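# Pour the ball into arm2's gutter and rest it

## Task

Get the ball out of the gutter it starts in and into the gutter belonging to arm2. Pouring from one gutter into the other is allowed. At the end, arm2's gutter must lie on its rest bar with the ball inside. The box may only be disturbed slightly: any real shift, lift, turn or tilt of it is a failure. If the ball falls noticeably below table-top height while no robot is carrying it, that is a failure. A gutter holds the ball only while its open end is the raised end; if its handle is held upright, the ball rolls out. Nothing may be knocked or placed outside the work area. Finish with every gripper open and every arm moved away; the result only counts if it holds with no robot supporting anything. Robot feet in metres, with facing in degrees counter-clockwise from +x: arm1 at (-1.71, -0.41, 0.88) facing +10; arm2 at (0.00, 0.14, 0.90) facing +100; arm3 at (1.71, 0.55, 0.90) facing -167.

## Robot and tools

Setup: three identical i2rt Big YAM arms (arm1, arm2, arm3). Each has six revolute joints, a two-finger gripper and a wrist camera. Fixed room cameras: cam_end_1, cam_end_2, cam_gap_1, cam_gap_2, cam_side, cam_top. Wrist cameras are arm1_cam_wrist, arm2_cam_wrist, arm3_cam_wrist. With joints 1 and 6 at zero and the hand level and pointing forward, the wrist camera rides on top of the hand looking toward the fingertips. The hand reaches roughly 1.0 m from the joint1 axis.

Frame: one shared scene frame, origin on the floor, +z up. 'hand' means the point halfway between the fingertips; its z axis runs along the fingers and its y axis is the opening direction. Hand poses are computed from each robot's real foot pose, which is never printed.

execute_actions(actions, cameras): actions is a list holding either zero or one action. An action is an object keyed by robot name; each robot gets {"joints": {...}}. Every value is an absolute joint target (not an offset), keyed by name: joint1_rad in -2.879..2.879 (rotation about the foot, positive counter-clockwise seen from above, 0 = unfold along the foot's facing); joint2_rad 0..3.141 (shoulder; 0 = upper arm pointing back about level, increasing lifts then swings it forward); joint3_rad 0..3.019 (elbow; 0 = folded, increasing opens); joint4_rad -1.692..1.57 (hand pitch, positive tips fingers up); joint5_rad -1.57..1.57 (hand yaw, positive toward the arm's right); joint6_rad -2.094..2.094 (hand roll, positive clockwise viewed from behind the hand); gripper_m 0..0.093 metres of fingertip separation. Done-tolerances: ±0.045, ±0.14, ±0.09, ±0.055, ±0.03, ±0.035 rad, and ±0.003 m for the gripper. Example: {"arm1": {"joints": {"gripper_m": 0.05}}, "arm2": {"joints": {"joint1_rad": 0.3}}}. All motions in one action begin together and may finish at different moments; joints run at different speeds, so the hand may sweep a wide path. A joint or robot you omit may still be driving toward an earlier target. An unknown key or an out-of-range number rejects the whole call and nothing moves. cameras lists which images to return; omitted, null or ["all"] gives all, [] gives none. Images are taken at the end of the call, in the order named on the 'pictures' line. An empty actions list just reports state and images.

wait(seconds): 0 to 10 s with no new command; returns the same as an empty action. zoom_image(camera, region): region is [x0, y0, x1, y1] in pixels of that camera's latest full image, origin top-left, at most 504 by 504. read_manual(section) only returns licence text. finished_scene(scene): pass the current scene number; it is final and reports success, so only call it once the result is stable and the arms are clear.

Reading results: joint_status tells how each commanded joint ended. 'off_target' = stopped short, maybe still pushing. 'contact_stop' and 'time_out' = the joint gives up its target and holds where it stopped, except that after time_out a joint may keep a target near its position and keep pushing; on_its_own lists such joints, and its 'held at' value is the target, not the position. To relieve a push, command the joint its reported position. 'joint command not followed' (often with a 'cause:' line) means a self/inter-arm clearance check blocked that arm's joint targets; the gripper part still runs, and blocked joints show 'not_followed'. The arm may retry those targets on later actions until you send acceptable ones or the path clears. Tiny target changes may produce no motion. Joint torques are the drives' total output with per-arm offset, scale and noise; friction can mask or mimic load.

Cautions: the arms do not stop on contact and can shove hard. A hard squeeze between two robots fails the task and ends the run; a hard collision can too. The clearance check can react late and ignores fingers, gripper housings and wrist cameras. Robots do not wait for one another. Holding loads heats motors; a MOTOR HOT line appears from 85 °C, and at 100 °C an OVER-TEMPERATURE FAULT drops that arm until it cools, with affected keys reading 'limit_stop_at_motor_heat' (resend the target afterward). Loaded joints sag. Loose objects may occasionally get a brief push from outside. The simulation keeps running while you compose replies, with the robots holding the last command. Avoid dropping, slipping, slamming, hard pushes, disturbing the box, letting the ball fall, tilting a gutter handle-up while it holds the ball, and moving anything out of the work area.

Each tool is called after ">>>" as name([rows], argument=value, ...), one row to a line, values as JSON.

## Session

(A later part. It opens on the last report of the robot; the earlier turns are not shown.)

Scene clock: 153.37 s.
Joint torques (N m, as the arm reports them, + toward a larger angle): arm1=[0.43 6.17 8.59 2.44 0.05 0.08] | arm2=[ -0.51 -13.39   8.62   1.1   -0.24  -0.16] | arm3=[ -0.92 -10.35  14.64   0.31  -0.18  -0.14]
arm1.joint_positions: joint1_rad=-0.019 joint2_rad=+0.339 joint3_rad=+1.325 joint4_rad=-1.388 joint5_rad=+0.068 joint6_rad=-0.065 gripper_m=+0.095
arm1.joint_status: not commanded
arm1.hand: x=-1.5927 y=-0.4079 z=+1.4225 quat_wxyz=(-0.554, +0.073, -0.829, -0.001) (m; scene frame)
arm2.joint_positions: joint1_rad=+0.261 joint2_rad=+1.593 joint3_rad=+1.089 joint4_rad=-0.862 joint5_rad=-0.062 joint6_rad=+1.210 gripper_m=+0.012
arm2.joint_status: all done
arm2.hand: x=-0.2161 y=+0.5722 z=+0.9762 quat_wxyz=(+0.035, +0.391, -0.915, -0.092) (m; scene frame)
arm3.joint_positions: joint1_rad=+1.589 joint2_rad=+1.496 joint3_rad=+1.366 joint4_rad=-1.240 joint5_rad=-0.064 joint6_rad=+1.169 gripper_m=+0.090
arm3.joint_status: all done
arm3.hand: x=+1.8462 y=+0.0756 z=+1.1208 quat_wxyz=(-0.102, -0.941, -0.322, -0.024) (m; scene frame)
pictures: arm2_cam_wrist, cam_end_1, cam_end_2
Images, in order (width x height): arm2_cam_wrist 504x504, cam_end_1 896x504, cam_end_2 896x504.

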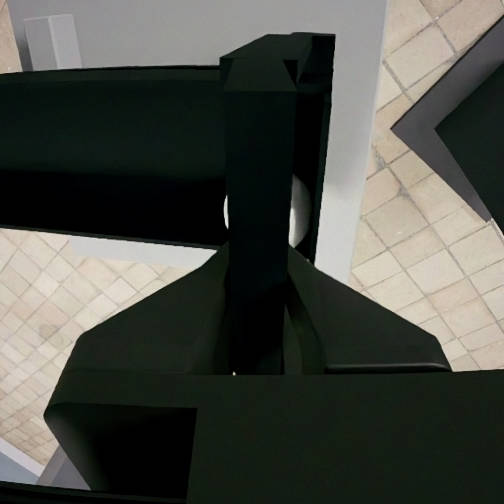

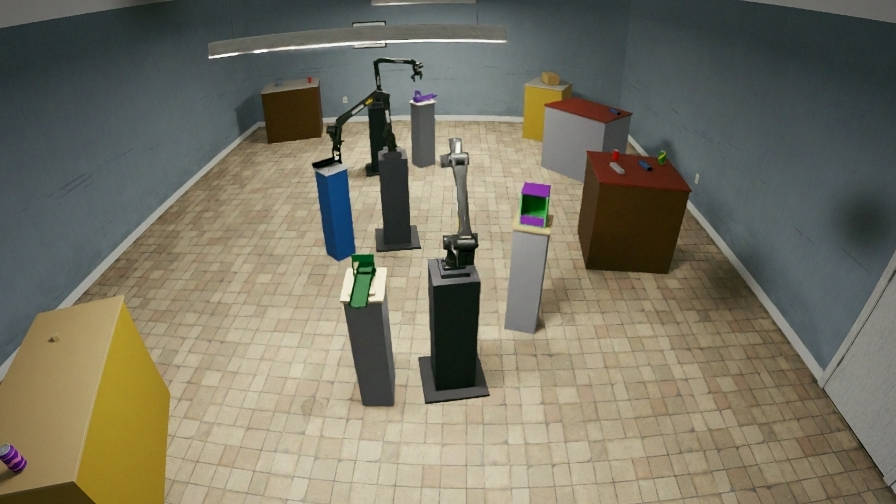

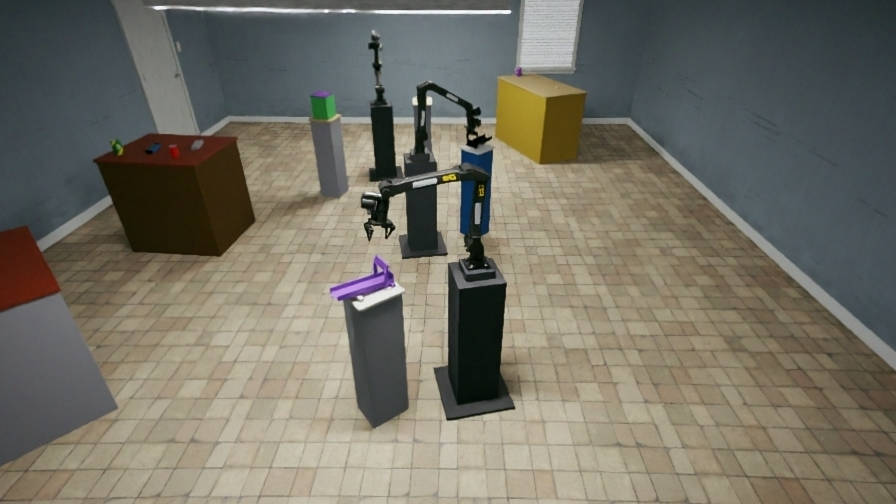

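>>> execute_actions([
  {"arm2":{"joints":{"joint2_rad":1.605,"joint3_rad":1.075,"joint4_rad":-0.838,"joint1_rad":0.245}}},
], cameras=["arm2_cam_wrist","cam_end_2","cam_end_1"])

>>> zoom_image(camera="cam_end_1", region=[290,120,390,200])

>>> zoom_image(camera="cam_end_2", region=[430,90,530,170])

Scene clock: 157.97 s.
Joint torques (N m, as the arm reports them, + toward a larger angle): arm1=[0.47 6.16 8.58 2.43 0.06 0.08] | arm2=[ -0.22 -13.18   8.12   1.25  -0.22  -0.17] | arm3=[-0.94 -9.95 14.61  0.29 -0.18 -0.14]
arm1.joint_positions: joint1_rad=-0.019 joint2_rad=+0.339 joint3_rad=+1.325 joint4_rad=-1.388 joint5_rad=+0.068 joint6_rad=-0.065 gripper_m=+0.095
arm1.joint_status: not commanded
arm1.hand: x=-1.5927 y=-0.4079 z=+1.4225 quat_wxyz=(-0.554, +0.073, -0.829, -0.001) (m; scene frame)
arm2.joint_positions: joint1_rad=+0.256 joint2_rad=+1.598 joint3_rad=+1.073 joint4_rad=-0.855 joint5_rad=-0.062 joint6_rad=+1.210 gripper_m=+0.012
arm2.joint_status: all done
arm2.hand: x=-0.2115 y=+0.5685 z=+0.9686 quat_wxyz=(+0.034, +0.389, -0.917, -0.086) (m; scene frame)
arm3.joint_positions: joint1_rad=+1.589 joint2_rad=+1.496 joint3_rad=+1.366 joint4_rad=-1.240 joint5_rad=-0.064 joint6_rad=+1.169 gripper_m=+0.090
arm3.joint_status: not commanded
arm3.hand: x=+1.8462 y=+0.0756 z=+1.1208 quat_wxyz=(-0.102, -0.941, -0.322, -0.024) (m; scene frame)
pictures: arm2_cam_wrist, cam_end_1, cam_end_2
Images, in order (width x height): arm2_cam_wrist 504x504, cam_end_1 896x504, cam_end_2 896x504.

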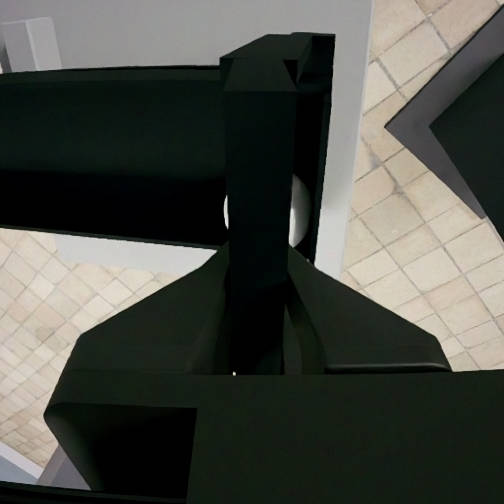

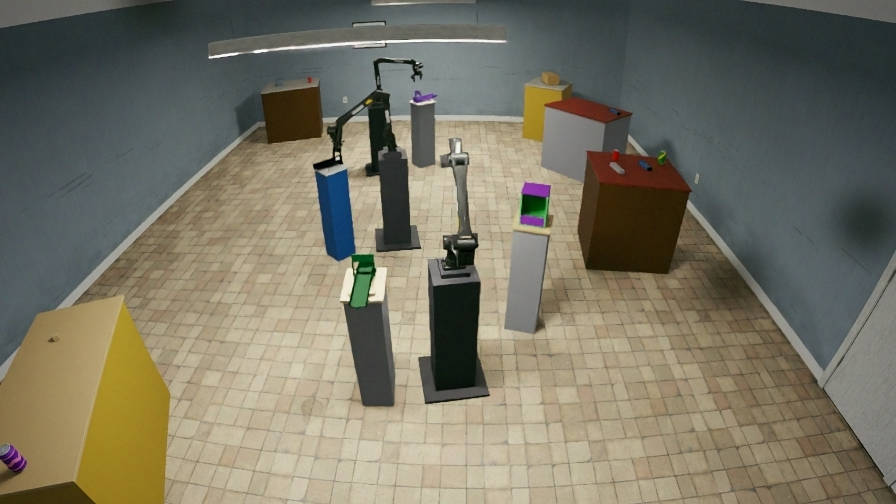

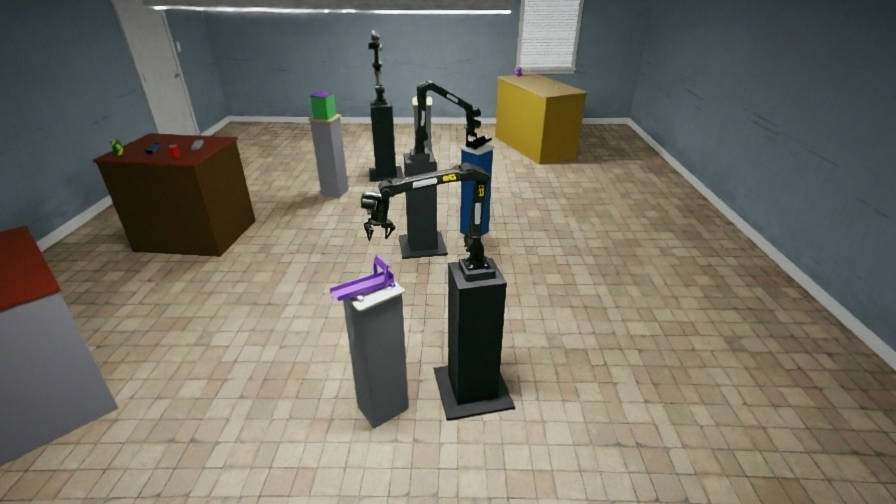

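Region (290, 120, 390, 200) of cam_end_1's 896x504 image, scaled by 5.040, with more detail than that image has; it fills the top 403 rows of this view, and the rest is white.

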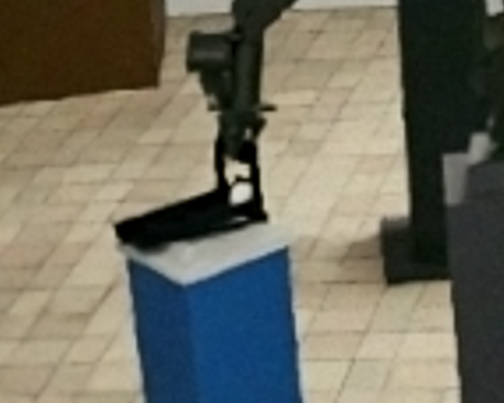

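Region (430, 90, 530, 170) of cam_end_2's 896x504 image, scaled by 5.040, with more detail than that image has; it fills the top 403 rows of this view, and the rest is white.

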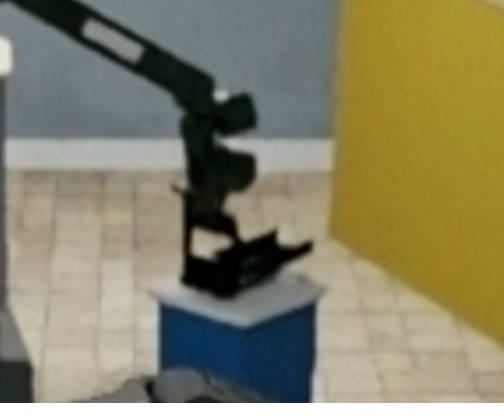

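>>> execute_actions([
  {"arm2":{"joints":{"joint2_rad":1.625,"joint3_rad":1.07,"joint4_rad":-0.835}}},
], cameras=["arm2_cam_wrist"])

Scene clock: 161.67 s.
Joint torques (N m, as the arm reports them, + toward a larger angle): arm1=[0.44 6.16 8.58 2.44 0.05 0.08] | arm2=[ -0.25 -11.73   7.58   1.17  -0.11  -0.15] | arm3=[-0.92 -9.92 14.61  0.31 -0.18 -0.14]
arm1.joint_positions: joint1_rad=-0.019 joint2_rad=+0.339 joint3_rad=+1.325 joint4_rad=-1.388 joint5_rad=+0.068 joint6_rad=-0.065 gripper_m=+0.095
arm1.joint_status: not commanded
arm1.hand: x=-1.5927 y=-0.4079 z=+1.4225 quat_wxyz=(-0.554, +0.073, -0.829, -0.001) (m; scene frame)
arm2.joint_positions: joint1_rad=+0.255 joint2_rad=+1.608 joint3_rad=+1.073 joint4_rad=-0.851 joint5_rad=-0.065 joint6_rad=+1.209 gripper_m=+0.012
arm2.joint_status: all done
arm2.hand: x=-0.2116 y=+0.5689 z=+0.9641 quat_wxyz=(+0.035, +0.389, -0.917, -0.083) (m; scene frame)
arm3.joint_positions: joint1_rad=+1.589 joint2_rad=+1.496 joint3_rad=+1.366 joint4_rad=-1.240 joint5_rad=-0.064 joint6_rad=+1.169 gripper_m=+0.090
arm3.joint_status: not commanded
arm3.hand: x=+1.8462 y=+0.0756 z=+1.1208 quat_wxyz=(-0.102, -0.941, -0.322, -0.024) (m; scene frame)
pictures: arm2_cam_wrist
Images, in order (width x height): arm2_cam_wrist 504x504.

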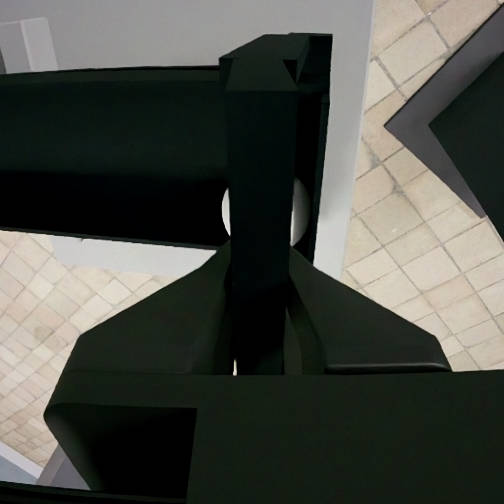

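At the original pose. Release.

>>> execute_actions([
  {"arm2":{"joints":{"gripper_m":0.09,"joint2_rad":1.61}}},
], cameras=["arm2_cam_wrist"])

>>> execute_actions([
  {"arm2":{"joints":{"joint2_rad":1.575,"joint3_rad":1.25,"joint4_rad":-1.05}}},
], cameras=["arm2_cam_wrist"])

>>> execute_actions([
  {"arm2":{"joints":{"joint2_rad":1.4,"joint3_rad":1.55,"joint4_rad":-1.4}},"arm3":{"joints":{"joint2_rad":1.3,"joint3_rad":1.5,"joint4_rad":-1.4}}},
])

>>> zoom_image(camera="cam_end_1", region=[290,120,390,200])

>>> zoom_image(camera="cam_end_2", region=[430,90,530,170])

Scene clock: 166.90 s.
Joint torques (N m, as the arm reports them, + toward a larger angle): arm1=[0.44 6.18 8.59 2.44 0.06 0.07] | arm2=[ -0.44 -13.43   7.67   0.94  -0.13  -0.14] | arm3=[-0.91 -9.89 14.62  0.27 -0.18 -0.15]
arm1.joint_positions: joint1_rad=-0.019 joint2_rad=+0.339 joint3_rad=+1.325 joint4_rad=-1.388 joint5_rad=+0.068 joint6_rad=-0.065 gripper_m=+0.095
arm1.joint_status: not commanded
arm1.hand: x=-1.5927 y=-0.4079 z=+1.4225 quat_wxyz=(-0.554, +0.073, -0.829, -0.001) (m; scene frame)
arm2.joint_positions: joint1_rad=+0.255 joint2_rad=+1.608 joint3_rad=+1.073 joint4_rad=-0.848 joint5_rad=-0.064 joint6_rad=+1.209 gripper_m=+0.090
arm2.joint_status: all done
arm2.hand: x=-0.2118 y=+0.5694 z=+0.9641 quat_wxyz=(+0.035, +0.389, -0.917, -0.084) (m; scene frame)
arm3.joint_positions: joint1_rad=+1.589 joint2_rad=+1.496 joint3_rad=+1.366 joint4_rad=-1.240 joint5_rad=-0.064 joint6_rad=+1.169 gripper_m=+0.090
arm3.joint_status: not commanded
arm3.hand: x=+1.8462 y=+0.0756 z=+1.1208 quat_wxyz=(-0.102, -0.941, -0.322, -0.024) (m; scene frame)
pictures: arm2_cam_wrist
Images, in order (width x height): arm2_cam_wrist 504x504.

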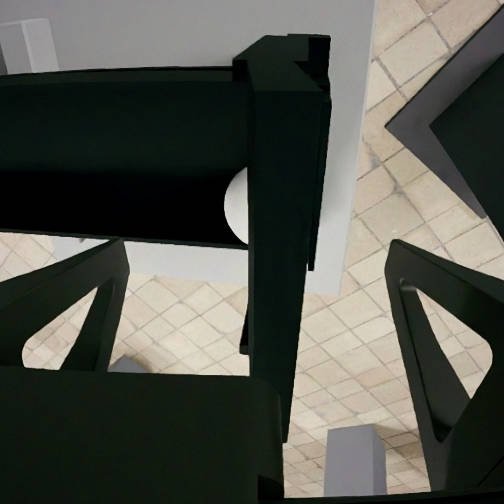

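Scene clock: 167.90 s.
Joint torques (N m, as the arm reports them, + toward a larger angle): arm1=[0.43 6.17 8.58 2.44 0.06 0.08] | arm2=[  0.06 -15.99  12.23  -0.07  -0.12  -0.13] | arm3=[-0.98 -9.89 14.63  0.28 -0.18 -0.14]
arm1.joint_positions: joint1_rad=-0.019 joint2_rad=+0.339 joint3_rad=+1.325 joint4_rad=-1.388 joint5_rad=+0.068 joint6_rad=-0.065 gripper_m=+0.095
arm1.joint_status: not commanded
arm1.hand: x=-1.5927 y=-0.4079 z=+1.4225 quat_wxyz=(-0.554, +0.073, -0.829, -0.001) (m; scene frame)
arm2.joint_positions: joint1_rad=+0.255 joint2_rad=+1.594 joint3_rad=+1.205 joint4_rad=-1.041 joint5_rad=-0.064 joint6_rad=+1.209 gripper_m=+0.090
arm2.joint_status: all done
arm2.hand: x=-0.2156 y=+0.5777 z=+1.0134 quat_wxyz=(+0.034, +0.389, -0.919, -0.061) (m; scene frame)
arm3.joint_positions: joint1_rad=+1.589 joint2_rad=+1.496 joint3_rad=+1.366 joint4_rad=-1.240 joint5_rad=-0.064 joint6_rad=+1.169 gripper_m=+0.090
arm3.joint_status: not commanded
arm3.hand: x=+1.8462 y=+0.0756 z=+1.1208 quat_wxyz=(-0.102, -0.941, -0.322, -0.024) (m; scene frame)
pictures: arm2_cam_wrist
Images, in order (width x height): arm2_cam_wrist 504x504.

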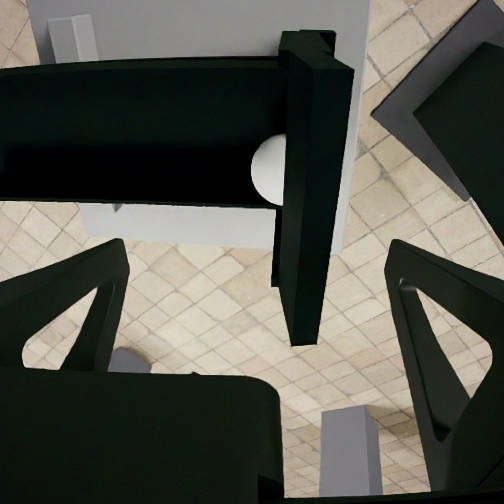

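Scene clock: 169.17 s.
Joint torques (N m, as the arm reports them, + toward a larger angle): arm1=[0.46 6.15 8.59 2.43 0.05 0.07] | arm2=[ -0.04 -10.45  11.56   0.28  -0.1   -0.14] | arm3=[-0.93 -7.   14.28  0.52 -0.18 -0.16]
arm1.joint_positions: joint1_rad=-0.019 joint2_rad=+0.339 joint3_rad=+1.325 joint4_rad=-1.388 joint5_rad=+0.068 joint6_rad=-0.065 gripper_m=+0.095
arm1.joint_status: not commanded
arm1.hand: x=-1.5927 y=-0.4079 z=+1.4225 quat_wxyz=(-0.554, +0.073, -0.829, -0.001) (m; scene frame)
arm2.joint_positions: joint1_rad=+0.255 joint2_rad=+1.385 joint3_rad=+1.524 joint4_rad=-1.391 joint5_rad=-0.064 joint6_rad=+1.209 gripper_m=+0.090
arm2.joint_status: all done
arm2.hand: x=-0.2118 y=+0.5694 z=+1.2285 quat_wxyz=(+0.037, +0.388, -0.909, -0.149) (m; scene frame)
arm3.joint_positions: joint1_rad=+1.589 joint2_rad=+1.291 joint3_rad=+1.472 joint4_rad=-1.391 joint5_rad=-0.064 joint6_rad=+1.169 gripper_m=+0.090
arm3.joint_status: all done
arm3.hand: x=+1.8354 y=+0.1181 z=+1.2499 quat_wxyz=(-0.181, -0.930, -0.321, -0.018) (m; scene frame)
pictures: arm1_cam_wrist, arm2_cam_wrist, arm3_cam_wrist, cam_end_1, cam_end_2, cam_gap_1, cam_gap_2, cam_side, cam_top
Images, in order (width x height): arm1_cam_wrist 504x504, arm2_cam_wrist 504x504, arm3_cam_wrist 504x504, cam_end_1 896x504, cam_end_2 896x504, cam_gap_1 896x504, cam_gap_2 896x504, cam_side 896x504, cam_top 896x504.

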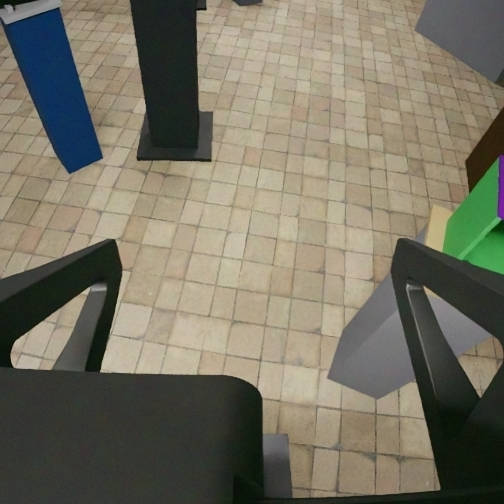

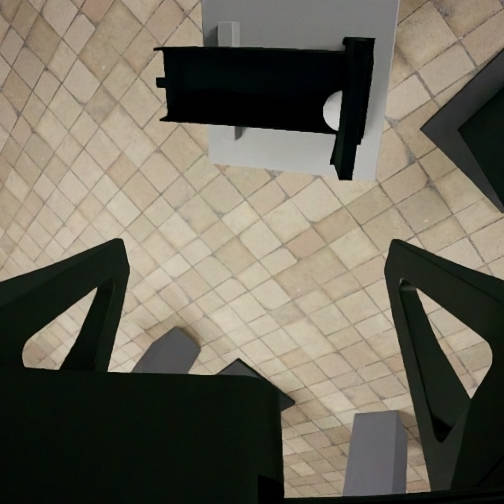

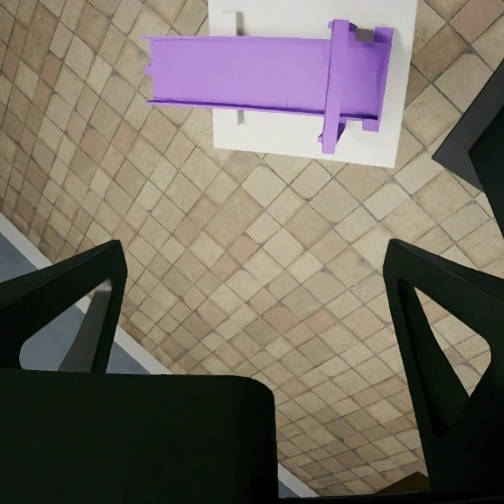

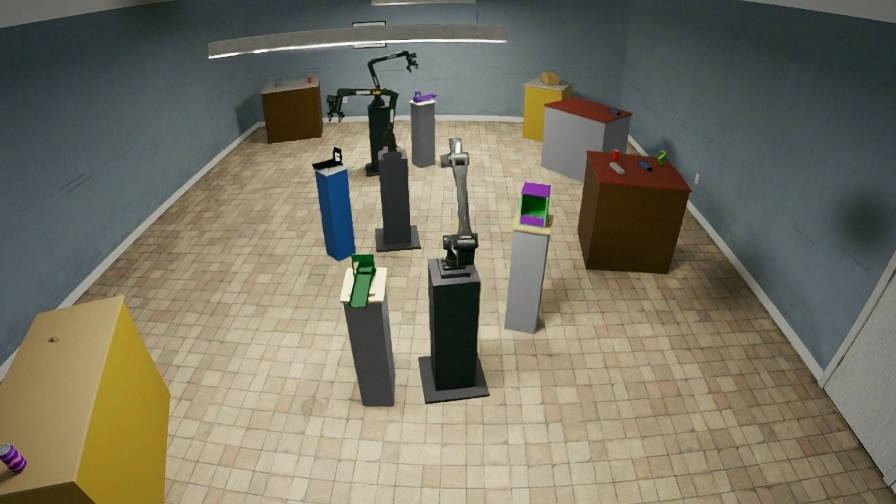

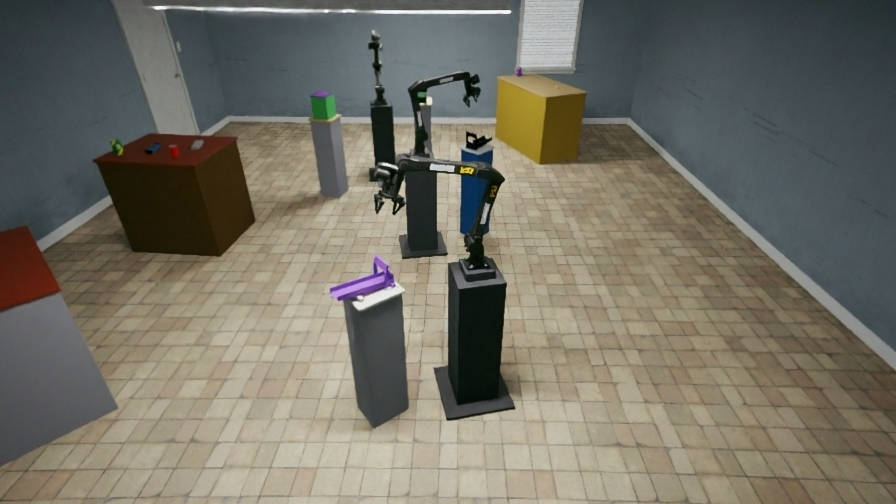

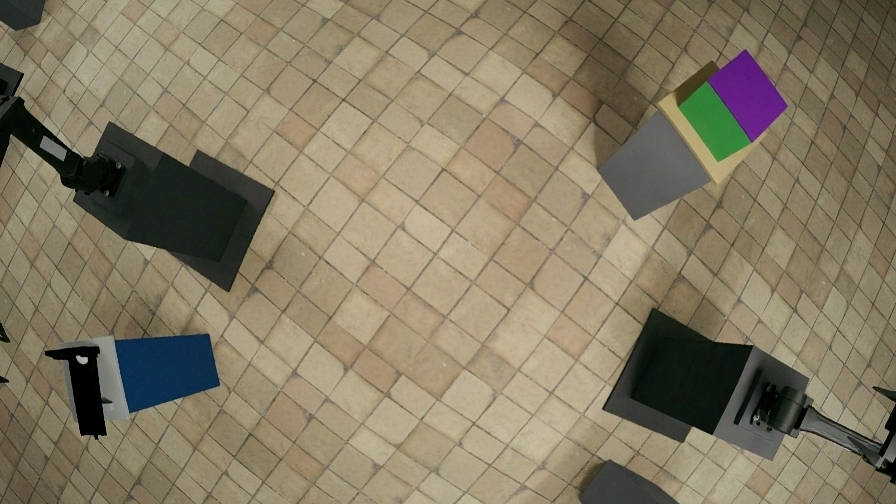

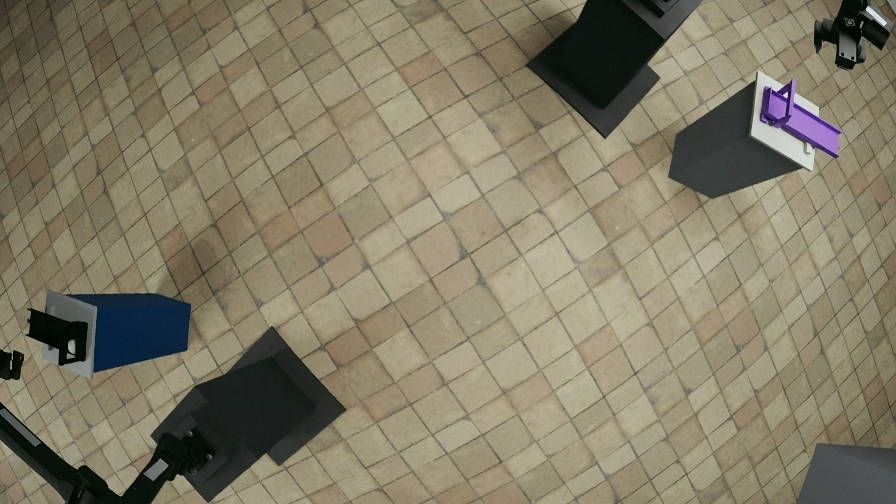

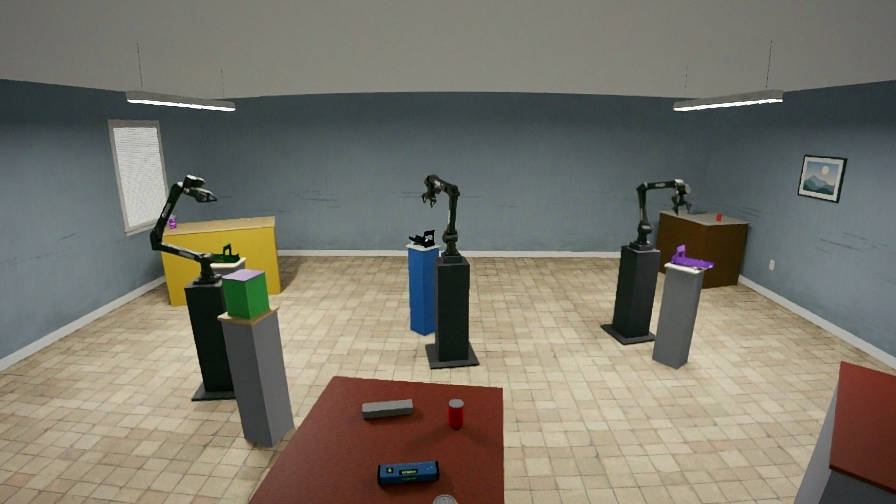

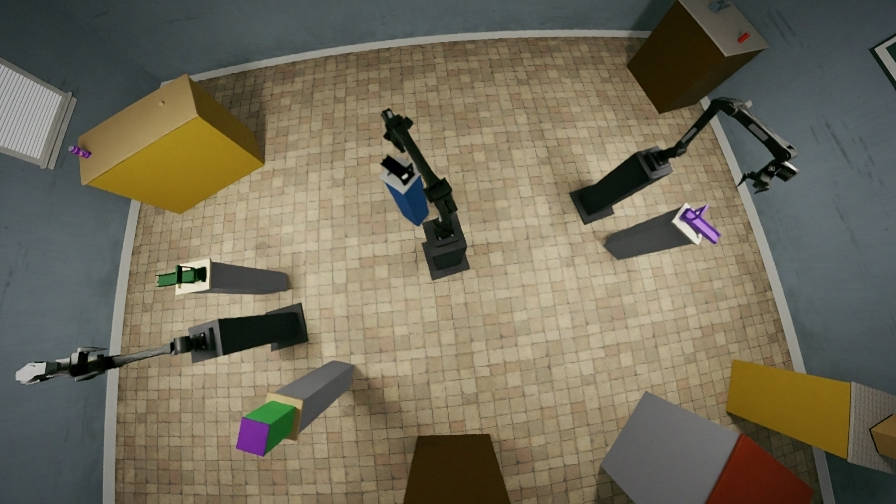

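Region (290, 120, 390, 200) of cam_end_1's 896x504 image, scaled by 5.040, with more detail than that image has; it fills the top 403 rows of this view, and the rest is white.

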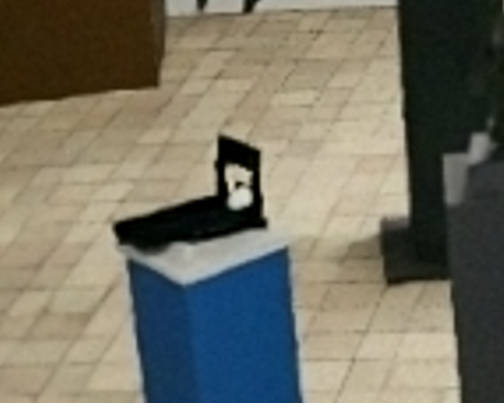

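Region (430, 90, 530, 170) of cam_end_2's 896x504 image, scaled by 5.040, with more detail than that image has; it fills the top 403 rows of this view, and the rest is white.

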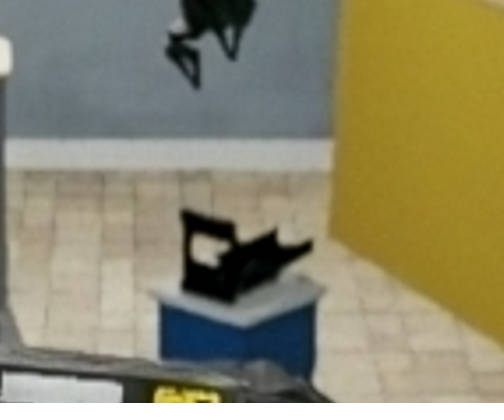

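>>> finished_scene(scene=2)

The scene is finished: the task was done.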